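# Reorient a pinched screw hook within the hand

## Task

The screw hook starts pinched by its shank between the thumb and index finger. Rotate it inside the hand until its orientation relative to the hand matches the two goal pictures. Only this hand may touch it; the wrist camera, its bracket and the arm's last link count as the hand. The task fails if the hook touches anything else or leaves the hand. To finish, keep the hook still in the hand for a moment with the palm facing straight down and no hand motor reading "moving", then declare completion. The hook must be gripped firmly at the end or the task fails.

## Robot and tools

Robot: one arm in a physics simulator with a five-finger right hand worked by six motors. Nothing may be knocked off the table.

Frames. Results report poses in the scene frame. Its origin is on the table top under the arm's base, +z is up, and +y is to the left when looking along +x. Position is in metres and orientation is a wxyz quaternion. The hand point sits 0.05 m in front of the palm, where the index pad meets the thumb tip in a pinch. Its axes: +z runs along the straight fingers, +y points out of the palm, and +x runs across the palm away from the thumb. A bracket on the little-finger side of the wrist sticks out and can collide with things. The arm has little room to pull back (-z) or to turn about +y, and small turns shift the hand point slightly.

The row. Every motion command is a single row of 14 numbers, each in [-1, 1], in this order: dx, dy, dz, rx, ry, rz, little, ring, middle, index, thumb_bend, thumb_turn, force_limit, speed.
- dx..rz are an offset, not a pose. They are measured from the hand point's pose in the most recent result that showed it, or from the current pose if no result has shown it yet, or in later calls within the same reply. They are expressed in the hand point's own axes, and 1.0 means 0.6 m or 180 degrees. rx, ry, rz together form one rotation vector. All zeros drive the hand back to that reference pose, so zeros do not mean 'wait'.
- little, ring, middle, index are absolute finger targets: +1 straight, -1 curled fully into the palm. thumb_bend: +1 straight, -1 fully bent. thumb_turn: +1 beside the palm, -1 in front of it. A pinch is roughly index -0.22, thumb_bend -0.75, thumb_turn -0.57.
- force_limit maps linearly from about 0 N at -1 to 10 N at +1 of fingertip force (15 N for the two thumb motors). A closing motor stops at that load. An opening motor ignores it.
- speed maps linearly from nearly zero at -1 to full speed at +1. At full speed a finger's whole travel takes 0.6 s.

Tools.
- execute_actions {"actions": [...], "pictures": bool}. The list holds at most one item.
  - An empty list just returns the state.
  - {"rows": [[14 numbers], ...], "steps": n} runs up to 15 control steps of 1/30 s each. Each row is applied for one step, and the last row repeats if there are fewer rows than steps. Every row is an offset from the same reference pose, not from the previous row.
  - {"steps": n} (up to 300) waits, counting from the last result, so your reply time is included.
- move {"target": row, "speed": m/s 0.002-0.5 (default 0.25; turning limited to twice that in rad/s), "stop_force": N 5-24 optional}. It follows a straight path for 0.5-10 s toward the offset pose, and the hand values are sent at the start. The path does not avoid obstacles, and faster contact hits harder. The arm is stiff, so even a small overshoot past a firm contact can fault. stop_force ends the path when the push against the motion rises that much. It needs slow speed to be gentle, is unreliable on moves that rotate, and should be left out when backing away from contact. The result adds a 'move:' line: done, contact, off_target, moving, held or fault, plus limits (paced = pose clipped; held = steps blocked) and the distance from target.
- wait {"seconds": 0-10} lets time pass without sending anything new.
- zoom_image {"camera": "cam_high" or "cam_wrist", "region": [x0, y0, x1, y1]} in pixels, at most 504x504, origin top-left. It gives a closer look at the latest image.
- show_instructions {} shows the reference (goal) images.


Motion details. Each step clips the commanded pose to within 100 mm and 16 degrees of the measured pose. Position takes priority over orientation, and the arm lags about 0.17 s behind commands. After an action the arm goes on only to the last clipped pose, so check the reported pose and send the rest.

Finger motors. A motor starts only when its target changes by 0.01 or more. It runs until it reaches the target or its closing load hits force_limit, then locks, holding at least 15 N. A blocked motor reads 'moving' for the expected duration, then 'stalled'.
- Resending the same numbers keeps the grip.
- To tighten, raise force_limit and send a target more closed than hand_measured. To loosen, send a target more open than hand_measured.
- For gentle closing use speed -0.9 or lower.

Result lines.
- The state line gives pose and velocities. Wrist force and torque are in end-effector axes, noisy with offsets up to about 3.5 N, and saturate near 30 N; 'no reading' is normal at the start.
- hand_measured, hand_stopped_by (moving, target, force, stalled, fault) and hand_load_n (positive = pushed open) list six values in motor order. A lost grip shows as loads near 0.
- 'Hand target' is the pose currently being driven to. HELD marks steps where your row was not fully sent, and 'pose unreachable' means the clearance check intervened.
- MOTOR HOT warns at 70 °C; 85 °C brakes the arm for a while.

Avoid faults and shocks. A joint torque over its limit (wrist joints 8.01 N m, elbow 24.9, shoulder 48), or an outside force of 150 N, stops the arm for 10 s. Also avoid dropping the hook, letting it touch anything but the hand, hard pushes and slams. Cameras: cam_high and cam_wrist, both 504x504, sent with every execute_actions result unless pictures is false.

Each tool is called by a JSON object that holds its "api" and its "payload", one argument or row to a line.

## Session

{"api": "show_instructions", "payload": {

}}

{"api": "execute_actions", "payload": {
  "actions": []
}}

Reference images for this scene: goal picture from the wrist camera place, goal picture looking into the palm, FIVE-FINGER HAND page 1.

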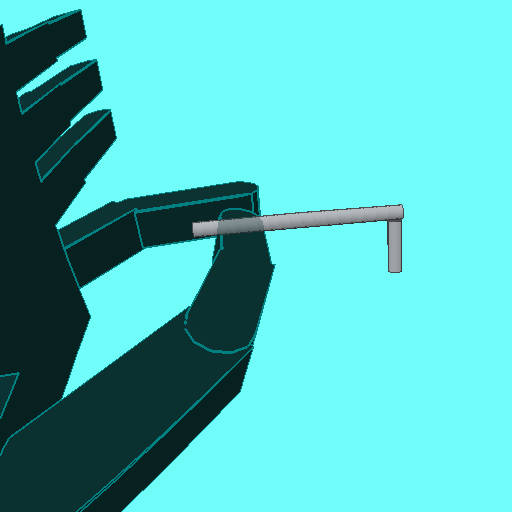

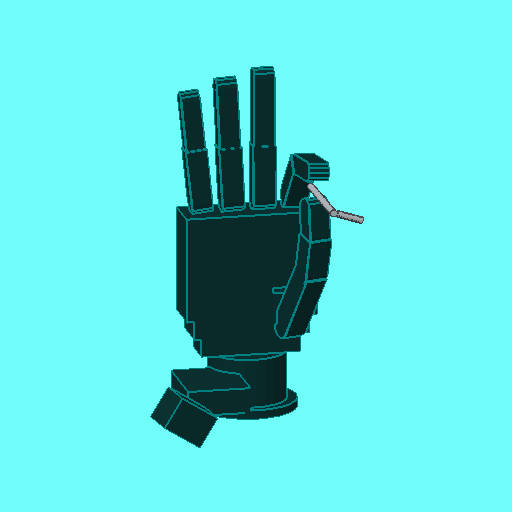

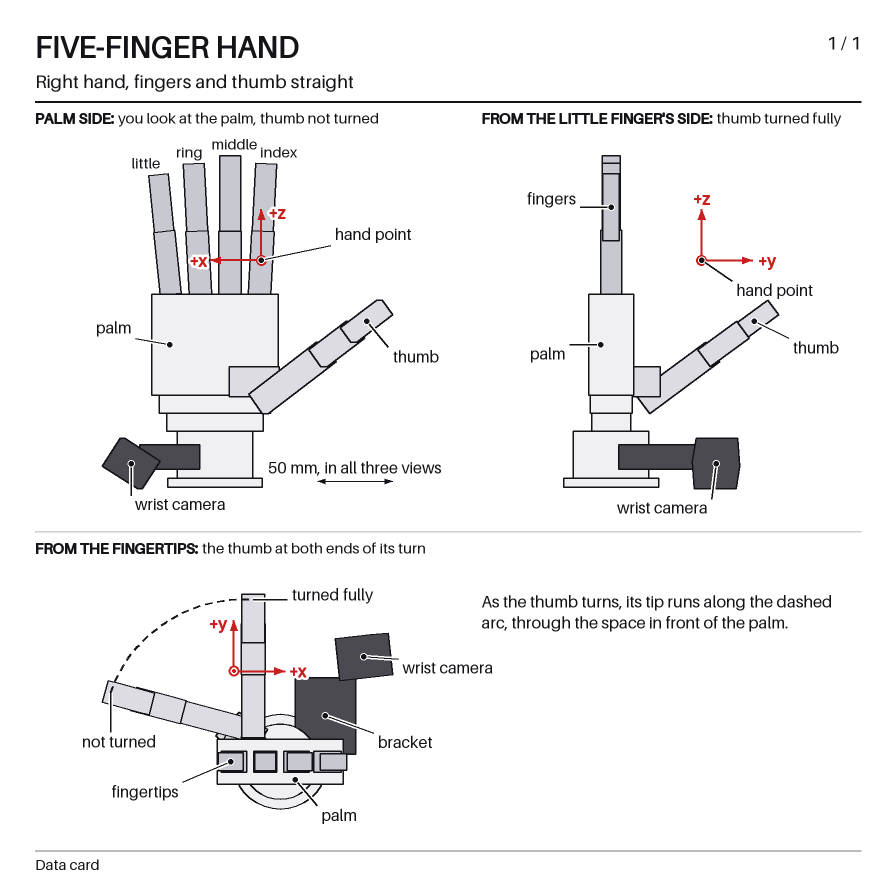

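Scene clock: 0.00 s of 4500.00 s.
end_effector_position=(+0.4611, -0.0254, +0.3058) hand_measured=(+1.000, +1.000, +1.000, -0.158, -0.750, -0.550) hand_load_n=(+0.0, +0.0, +0.0, +5.0, +0.5, +0.0) hand_stopped_by=(target, target, target, target, target, target) hand_force_limit=0.00 hand_speed=-0.80 end_effector_quat_wxyz=(+0.411, -0.413, +0.565, -0.584) end_effector_velocity=(-0.000, +0.000, +0.000) end_effector_angular_velocity=(-0.000, -0.001, +0.000)
Joint positions: [-0.48  -1.424  2.248 -3.984 -1.369 -0.008]
Joint velocities: [ 0.    -0.001 -0.     0.     0.     0.   ]
Motor temperatures (°C, as the motors report them): [32 31 27 39 36 30]
Wrist force (N, on the end effector, along its own x y z axes, offset not removed): no reading
Wrist torque (N m, same axes, about the end effector's origin, offset not removed): no reading
Hand target: +0.461, -0.025, +0.306; +0.411, -0.413, +0.565, -0.584

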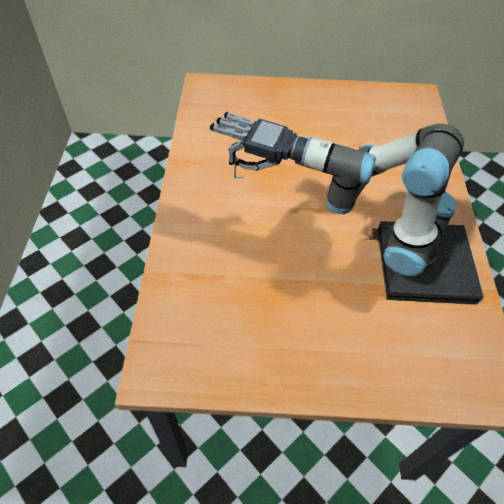

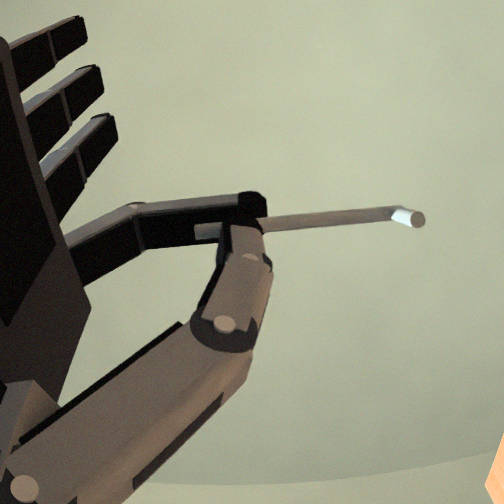

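{"api": "zoom_image", "payload": {
  "camera": "cam_wrist",
  "region": [340, 150, 466, 276]
}}

Region (340, 150, 466, 276) of cam_wrist's 504x504 image, scaled by 4.000, with more detail than that image has.

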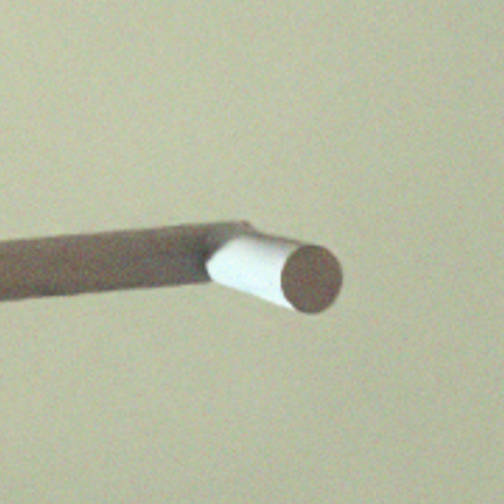

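{"api": "execute_actions", "payload": {
  "actions": [
    {"rows": [[0,0,0,0,0,0,1,1,1,-0.30,-0.75,-0.53,0.2,-0.8],[0,0,0,0,0,0,1,1,1,-0.32,-0.75,-0.53,0.2,-0.8],[0,0,0,0,0,0,1,1,1,-0.34,-0.75,-0.51,0.2,-0.8],[0,0,0,0,0,0,1,1,1,-0.36,-0.75,-0.51,0.2,-0.8],[0,0,0,0,0,0,1,1,1,-0.38,-0.75,-0.49,0.2,-0.8],[0,0,0,0,0,0,1,1,1,-0.40,-0.75,-0.49,0.2,-0.8],[0,0,0,0,0,0,1,1,1,-0.42,-0.75,-0.47,0.2,-0.8],[0,0,0,0,0,0,1,1,1,-0.44,-0.75,-0.47,0.2,-0.8],[0,0,0,0,0,0,1,1,1,-0.46,-0.75,-0.45,0.2,-0.8],[0,0,0,0,0,0,1,1,1,-0.48,-0.75,-0.45,0.2,-0.8],[0,0,0,0,0,0,1,1,1,-0.50,-0.75,-0.45,0.2,-0.8],[0,0,0,0,0,0,1,1,1,-0.52,-0.75,-0.45,0.2,-0.8]], "steps": 14}
  ]
}}

Scene clock: 26.63 s of 4500.00 s.
end_effector_position=(+0.4611, -0.0254, +0.3058) hand_measured=(+1.000, +1.000, +1.000, -0.166, -0.748, -0.450) hand_load_n=(+0.0, +0.0, +0.0, +7.5, +2.5, -0.5) hand_stopped_by=(target, target, target, force, target, moving) hand_force_limit=0.20 hand_speed=-0.80 end_effector_quat_wxyz=(+0.411, -0.413, +0.565, -0.584) end_effector_velocity=(+0.000, -0.001, -0.001) end_effector_angular_velocity=(+0.001, +0.002, -0.001)
Joint positions: [-0.48  -1.424  2.248 -3.984 -1.369 -0.008]
Joint velocities: [-0.001  0.002  0.     0.     0.    -0.   ]
Motor temperatures (°C, as the motors report them): [32 31 27 39 36 30]
Wrist force (N, on the end effector, along its own x y z axes, offset not removed): [1.1 -0.1 2.0]
Wrist torque (N m, same axes, about the end effector's origin, offset not removed): [-0.12 -0.21 0.15]
Hand target: +0.461, -0.025, +0.306; +0.411, -0.413, +0.565, -0.584
Off the commanded pose: 0.000 m, 0 deg.
Steps of this call (steps 1 to 90: nothing new was sent; then 23.17 s passed at rest; steps 91 to 104: all 14 steps of this action). Readings (end_effector_position | what the end effector reports):
91: (+0.4611, -0.0254, +0.3058) | hand_measured=(+1.000, +1.000, +1.000, -0.158, -0.750, -0.550) hand_load_n=(+0.0, +0.0, +0.0, +5.0, +0.5, +0.0) hand_stopped_by=(target, target, target, moving, target, moving) hand_force_limit=0.20 hand_speed=-0.80
92: (+0.4611, -0.0254, +0.3058) | hand_measured=(+1.000, +1.000, +1.000, -0.158, -0.750, -0.550) hand_load_n=(+0.0, +0.0, +0.0, +5.0, +0.5, +0.0) hand_stopped_by=(target, target, target, moving, target, moving) hand_force_limit=0.20 hand_speed=-0.80
94: (+0.4611, -0.0254, +0.3058) | hand_measured=(+1.000, +1.000, +1.000, -0.168, -0.750, -0.542) hand_load_n=(+0.0, +0.0, +0.0, +8.0, +1.0, +0.0) hand_stopped_by=(target, target, target, force, target, moving) hand_force_limit=0.20 hand_speed=-0.80
98: (+0.4611, -0.0254, +0.3058) | hand_measured=(+1.000, +1.000, +1.000, -0.166, -0.750, -0.504) hand_load_n=(+0.0, +0.0, +0.0, +7.5, +1.5, +0.0) hand_stopped_by=(target, target, target, force, target, moving) hand_force_limit=0.20 hand_speed=-0.80
104: the state above

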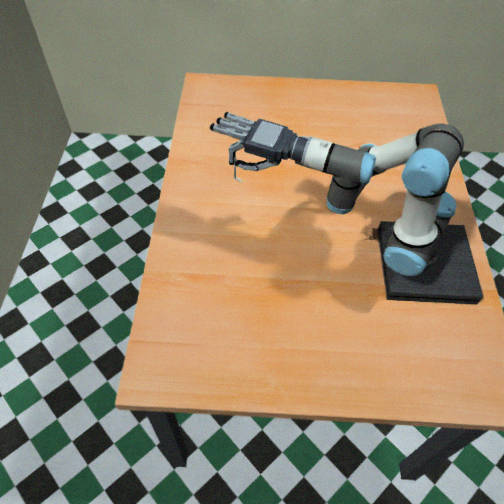

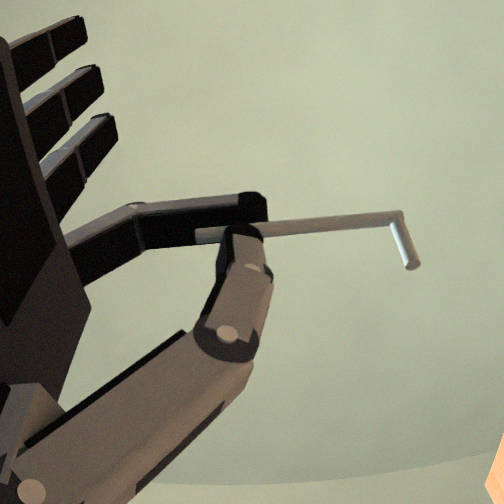

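{"api": "execute_actions", "payload": {
  "actions": [
    {"rows": [[0,0,0,0,0,0,1,1,1,-0.54,-0.75,-0.43,0.2,-0.8],[0,0,0,0,0,0,1,1,1,-0.56,-0.75,-0.43,0.2,-0.8],[0,0,0,0,0,0,1,1,1,-0.58,-0.75,-0.41,0.2,-0.8],[0,0,0,0,0,0,1,1,1,-0.60,-0.75,-0.41,0.2,-0.8],[0,0,0,0,0,0,1,1,1,-0.62,-0.75,-0.39,0.2,-0.8],[0,0,0,0,0,0,1,1,1,-0.64,-0.75,-0.39,0.2,-0.8],[0,0,0,0,0,0,1,1,1,-0.66,-0.75,-0.39,0.2,-0.8],[0,0,0,0,0,0,1,1,1,-0.68,-0.75,-0.39,0.2,-0.8]], "steps": 10}
  ]
}}

Scene clock: 36.73 s of 4500.00 s.
end_effector_position=(+0.4611, -0.0254, +0.3058) hand_measured=(+1.000, +1.000, +1.000, -0.166, -0.748, -0.390) hand_load_n=(+0.0, +0.0, +0.0, +8.0, +3.5, -0.5) hand_stopped_by=(target, target, target, force, target, moving) hand_force_limit=0.20 hand_speed=-0.80 end_effector_quat_wxyz=(+0.411, -0.413, +0.565, -0.584) end_effector_velocity=(-0.000, +0.000, +0.001) end_effector_angular_velocity=(-0.001, -0.001, +0.000)
Joint positions: [-0.48  -1.424  2.248 -3.984 -1.369 -0.008]
Joint velocities: [ 0.    -0.002 -0.     0.     0.     0.   ]
Motor temperatures (°C, as the motors report them): [32 31 27 39 36 30]
Wrist force (N, on the end effector, along its own x y z axes, offset not removed): [1.6 1.4 3.0]
Wrist torque (N m, same axes, about the end effector's origin, offset not removed): [-0.02 -0.29 0.14]
Hand target: +0.461, -0.025, +0.306; +0.411, -0.413, +0.565, -0.584
Off the commanded pose: 0.000 m, 0 deg.
Steps of this call (steps 1 to 90: nothing new was sent; then 6.77 s passed at rest; steps 91 to 100: all 10 steps of this action). Readings (end_effector_position | what the end effector reports):
91: (+0.4611, -0.0254, +0.3058) | hand_measured=(+1.000, +1.000, +1.000, -0.166, -0.748, -0.450) hand_load_n=(+0.0, +0.0, +0.0, +7.5, +2.5, -0.5) hand_stopped_by=(target, target, target, force, target, moving) hand_force_limit=0.20 hand_speed=-0.80
92: (+0.4611, -0.0254, +0.3058) | hand_measured=(+1.000, +1.000, +1.000, -0.166, -0.748, -0.450) hand_load_n=(+0.0, +0.0, +0.0, +7.5, +2.5, -0.5) hand_stopped_by=(target, target, target, force, target, moving) hand_force_limit=0.20 hand_speed=-0.80
94: (+0.4611, -0.0254, +0.3058) | hand_measured=(+1.000, +1.000, +1.000, -0.166, -0.748, -0.442) hand_load_n=(+0.0, +0.0, +0.0, +7.5, +2.5, -0.5) hand_stopped_by=(target, target, target, force, target, moving) hand_force_limit=0.20 hand_speed=-0.80
98: (+0.4611, -0.0254, +0.3058) | hand_measured=(+1.000, +1.000, +1.000, -0.166, -0.748, -0.404) hand_load_n=(+0.0, +0.0, +0.0, +8.0, +3.5, -0.5) hand_stopped_by=(target, target, target, force, target, moving) hand_force_limit=0.20 hand_speed=-0.80
100: the state above

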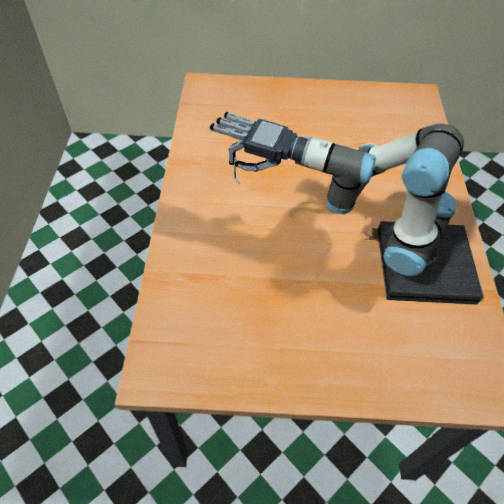

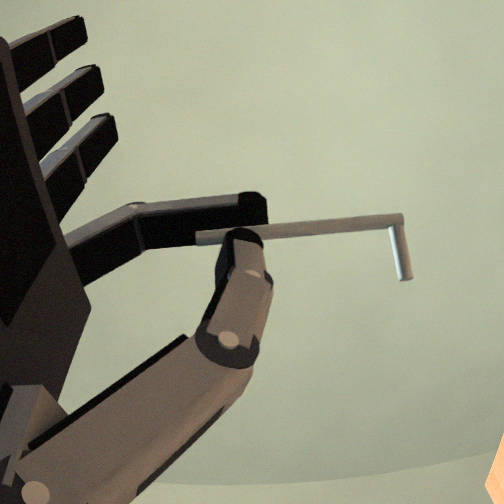

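{"api": "zoom_image", "payload": {
  "camera": "cam_wrist",
  "region": [340, 180, 466, 306]
}}

Region (340, 180, 466, 306) of cam_wrist's 504x504 image, scaled by 4.000, with more detail than that image has.

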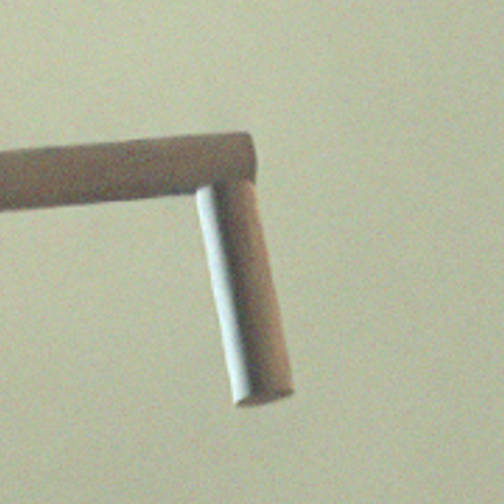

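{"api": "execute_actions", "payload": {
  "actions": [
    {"rows": [[0,0,0,0,0,0,1,1,1,-0.70,-0.75,-0.37,0.2,-0.8],[0,0,0,0,0,0,1,1,1,-0.72,-0.75,-0.37,0.2,-0.8],[0,0,0,0,0,0,1,1,1,-0.74,-0.75,-0.35,0.2,-0.8],[0,0,0,0,0,0,1,1,1,-0.76,-0.75,-0.35,0.2,-0.8],[0,0,0,0,0,0,1,1,1,-0.78,-0.75,-0.35,0.2,-0.8],[0,0,0,0,0,0,1,1,1,-0.80,-0.75,-0.35,0.2,-0.8]], "steps": 8}
  ]
}}

Scene clock: 67.40 s of 4500.00 s.
end_effector_position=(+0.4611, -0.0254, +0.3058) hand_measured=(+1.000, +1.000, +1.000, -0.166, -0.748, -0.350) hand_load_n=(+0.0, +0.0, +0.0, +8.0, +4.0, -0.5) hand_stopped_by=(target, target, target, force, target, moving) hand_force_limit=0.20 hand_speed=-0.80 end_effector_quat_wxyz=(+0.411, -0.413, +0.565, -0.584) end_effector_velocity=(-0.000, +0.001, -0.000) end_effector_angular_velocity=(+0.001, +0.001, +0.001)
Joint positions: [-0.48  -1.424  2.248 -3.984 -1.369 -0.008]
Joint velocities: [ 0.001 -0.     0.     0.001 -0.    -0.   ]
Motor temperatures (°C, as the motors report them): [32 31 27 39 36 30]
Wrist force (N, on the end effector, along its own x y z axes, offset not removed): [1.4 0.5 3.0]
Wrist torque (N m, same axes, about the end effector's origin, offset not removed): [-0.16 -0.21 0.14]
Hand target: +0.461, -0.025, +0.306; +0.411, -0.413, +0.565, -0.584
Off the commanded pose: 0.000 m, 0 deg.
Steps of this call (steps 1 to 90: nothing new was sent; then 27.40 s passed at rest; steps 91 to 98: all 8 steps of this action). Readings (end_effector_position | what the end effector reports):
91: (+0.4611, -0.0254, +0.3058) | hand_measured=(+1.000, +1.000, +1.000, -0.166, -0.748, -0.390) hand_load_n=(+0.0, +0.0, +0.0, +8.0, +3.5, -0.5) hand_stopped_by=(target, target, target, force, target, moving) hand_force_limit=0.20 hand_speed=-0.80
92: (+0.4611, -0.0254, +0.3058) | hand_measured=(+1.000, +1.000, +1.000, -0.166, -0.748, -0.390) hand_load_n=(+0.0, +0.0, +0.0, +8.0, +3.5, -0.5) hand_stopped_by=(target, target, target, force, target, moving) hand_force_limit=0.20 hand_speed=-0.80
94: (+0.4611, -0.0254, +0.3058) | hand_measured=(+1.000, +1.000, +1.000, -0.166, -0.748, -0.382) hand_load_n=(+0.0, +0.0, +0.0, +8.0, +4.0, -0.5) hand_stopped_by=(target, target, target, force, target, moving) hand_force_limit=0.20 hand_speed=-0.80
98: the state above

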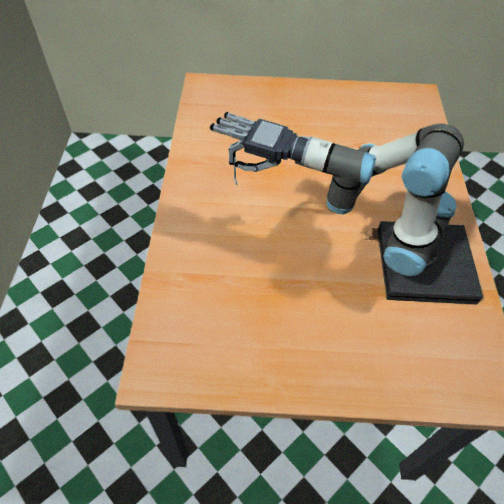

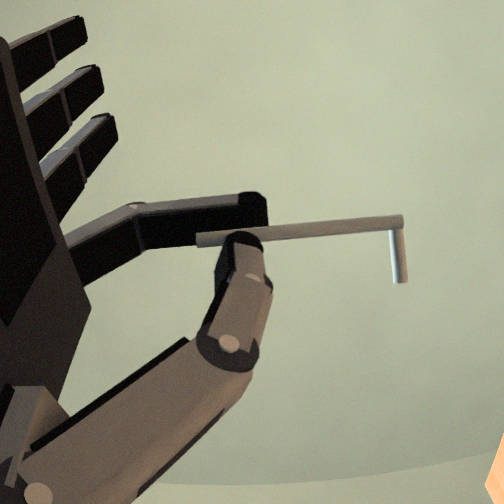

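{"api": "zoom_image", "payload": {
  "camera": "cam_wrist",
  "region": [340, 180, 466, 306]
}}

Region (340, 180, 466, 306) of cam_wrist's 504x504 image, scaled by 4.000, with more detail than that image has.

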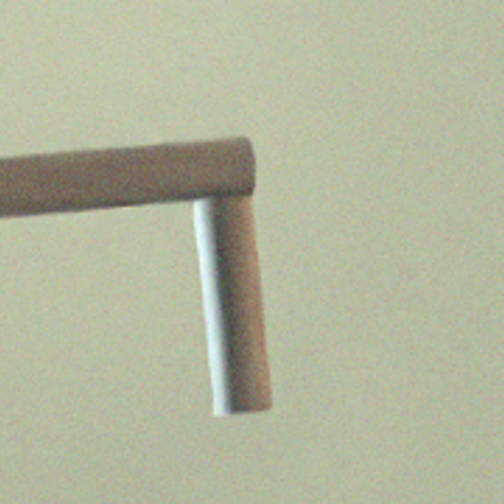

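{"api": "execute_actions", "payload": {
  "actions": [
    {"rows": [[0,0,0,0,0,0,1,1,1,-0.82,-0.75,-0.33,0.2,-0.8],[0,0,0,0,0,0,1,1,1,-0.84,-0.75,-0.33,0.2,-0.8],[0,0,0,0,0,0,1,1,1,-0.86,-0.75,-0.31,0.2,-0.8],[0,0,0,0,0,0,1,1,1,-0.88,-0.75,-0.31,0.2,-0.8],[0,0,0,0,0,0,1,1,1,-0.90,-0.75,-0.31,0.2,-0.8],[0,0,0,0,0,0,1,1,1,-0.92,-0.75,-0.31,0.2,-0.8]], "steps": 8}
  ]
}}

{"api": "zoom_image", "payload": {
  "camera": "cam_wrist",
  "region": [340, 180, 466, 306]
}}

Scene clock: 84.83 s of 4500.00 s.
end_effector_position=(+0.4611, -0.0254, +0.3058) hand_measured=(+1.000, +1.000, +1.000, -0.166, -0.748, -0.310) hand_load_n=(+0.0, +0.0, +0.0, +8.0, +4.5, -0.5) hand_stopped_by=(target, target, target, force, target, moving) hand_force_limit=0.20 hand_speed=-0.80 end_effector_quat_wxyz=(+0.411, -0.413, +0.565, -0.584) end_effector_velocity=(+0.000, -0.000, +0.000) end_effector_angular_velocity=(-0.000, -0.000, +0.000)
Joint positions: [-0.48  -1.424  2.248 -3.984 -1.369 -0.008]
Joint velocities: [ 0. -0. -0.  0.  0. -0.]
Motor temperatures (°C, as the motors report them): [32 31 28 39 36 30]
Wrist force (N, on the end effector, along its own x y z axes, offset not removed): [0.9 1.1 1.8]
Wrist torque (N m, same axes, about the end effector's origin, offset not removed): [0.03 -0.16 0.12]
Hand target: +0.461, -0.025, +0.306; +0.411, -0.413, +0.565, -0.584
Off the commanded pose: 0.000 m, 0 deg.
Steps of this call (steps 1 to 90: nothing new was sent; then 14.17 s passed at rest; steps 91 to 98: all 8 steps of this action). Readings (end_effector_position | what the end effector reports):
91: (+0.4611, -0.0254, +0.3058) | hand_measured=(+1.000, +1.000, +1.000, -0.166, -0.748, -0.350) hand_load_n=(+0.0, +0.0, +0.0, +8.0, +4.0, -0.5) hand_stopped_by=(target, target, target, force, target, moving) hand_force_limit=0.20 hand_speed=-0.80
92: (+0.4611, -0.0254, +0.3058) | hand_measured=(+1.000, +1.000, +1.000, -0.166, -0.748, -0.350) hand_load_n=(+0.0, +0.0, +0.0, +8.0, +4.0, -0.5) hand_stopped_by=(target, target, target, force, target, moving) hand_force_limit=0.20 hand_speed=-0.80
94: (+0.4611, -0.0254, +0.3058) | hand_measured=(+1.000, +1.000, +1.000, -0.166, -0.748, -0.342) hand_load_n=(+0.0, +0.0, +0.0, +8.0, +4.5, -0.5) hand_stopped_by=(target, target, target, force, target, moving) hand_force_limit=0.20 hand_speed=-0.80
98: the state above

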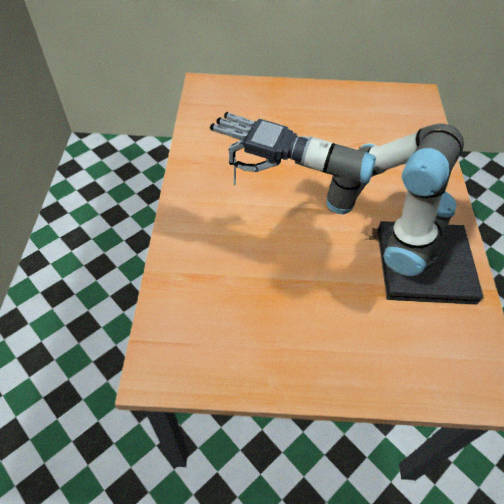

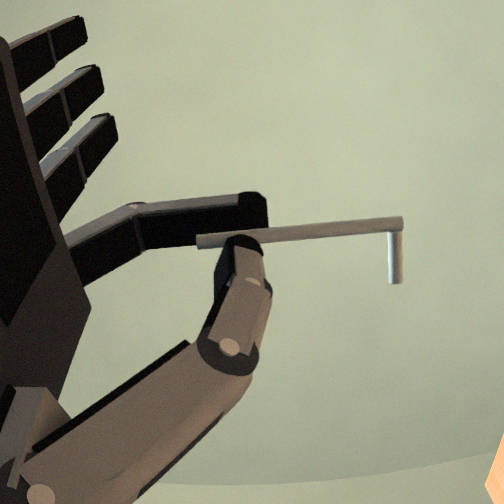

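Region (340, 180, 466, 306) of cam_wrist's 504x504 image, scaled by 4.000, with more detail than that image has.

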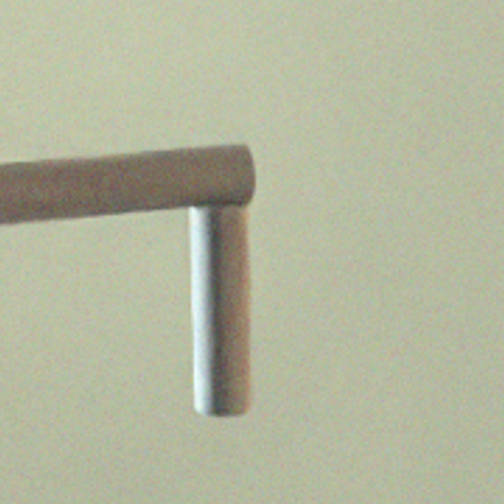

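{"api": "execute_actions", "payload": {
  "actions": [
    {"steps": 15}
  ],
  "pictures": false
}}

Scene clock: 88.83 s of 4500.00 s.
end_effector_position=(+0.4611, -0.0254, +0.3058) hand_measured=(+1.000, +1.000, +1.000, -0.166, -0.748, -0.310) hand_load_n=(+0.0, +0.0, +0.0, +8.0, +4.5, -0.5) hand_stopped_by=(target, target, target, force, target, target) hand_force_limit=0.20 hand_speed=-0.80 end_effector_quat_wxyz=(+0.411, -0.413, +0.565, -0.584) end_effector_velocity=(-0.000, +0.000, +0.000) end_effector_angular_velocity=(-0.000, -0.001, +0.001)
Joint positions: [-0.48  -1.424  2.248 -3.984 -1.369 -0.008]
Joint velocities: [ 0.001 -0.001  0.     0.    -0.     0.   ]
Motor temperatures (°C, as the motors report them): [32 31 28 39 36 30]
Wrist force (N, on the end effector, along its own x y z axes, offset not removed): [0.8 0.3 1.9]
Wrist torque (N m, same axes, about the end effector's origin, offset not removed): [-0.07 -0.12 0.07]
Hand target: +0.461, -0.025, +0.306; +0.411, -0.413, +0.565, -0.584
Off the commanded pose: 0.000 m, 0 deg.
Steps of this call (steps 1 to 90: nothing new was sent; then 1.00 s passed at rest). Readings (end_effector_position | what the end effector reports):
1: (+0.4611, -0.0254, +0.3058) | hand_measured=(+1.000, +1.000, +1.000, -0.166, -0.748, -0.310) hand_load_n=(+0.0, +0.0, +0.0, +8.0, +4.5, -0.5) hand_stopped_by=(target, target, target, force, target, moving) hand_force_limit=0.20 hand_speed=-0.80
2: (+0.4611, -0.0254, +0.3058) | hand_measured=(+1.000, +1.000, +1.000, -0.166, -0.748, -0.310) hand_load_n=(+0.0, +0.0, +0.0, +8.0, +4.5, -0.5) hand_stopped_by=(target, target, target, force, target, moving) hand_force_limit=0.20 hand_speed=-0.80
4: (+0.4611, -0.0254, +0.3058) | hand_measured=(+1.000, +1.000, +1.000, -0.166, -0.748, -0.310) hand_load_n=(+0.0, +0.0, +0.0, +8.0, +4.5, -0.5) hand_stopped_by=(target, target, target, force, target, target) hand_force_limit=0.20 hand_speed=-0.80
8: (+0.4611, -0.0254, +0.3058) | hand_measured=(+1.000, +1.000, +1.000, -0.166, -0.748, -0.310) hand_load_n=(+0.0, +0.0, +0.0, +8.0, +4.5, -0.5) hand_stopped_by=(target, target, target, force, target, target) hand_force_limit=0.20 hand_speed=-0.80
90: the state above

In the wrist camera view, the screw hook now points the same way as in scene 2's goal picture. The palm faces down, the index holds the shank at 8 N, and no motor reads "moving". I am done with scene 2.

{"api": "finished_scene", "payload": {
  "scene": 2
}}

The scene is finished: the task was done.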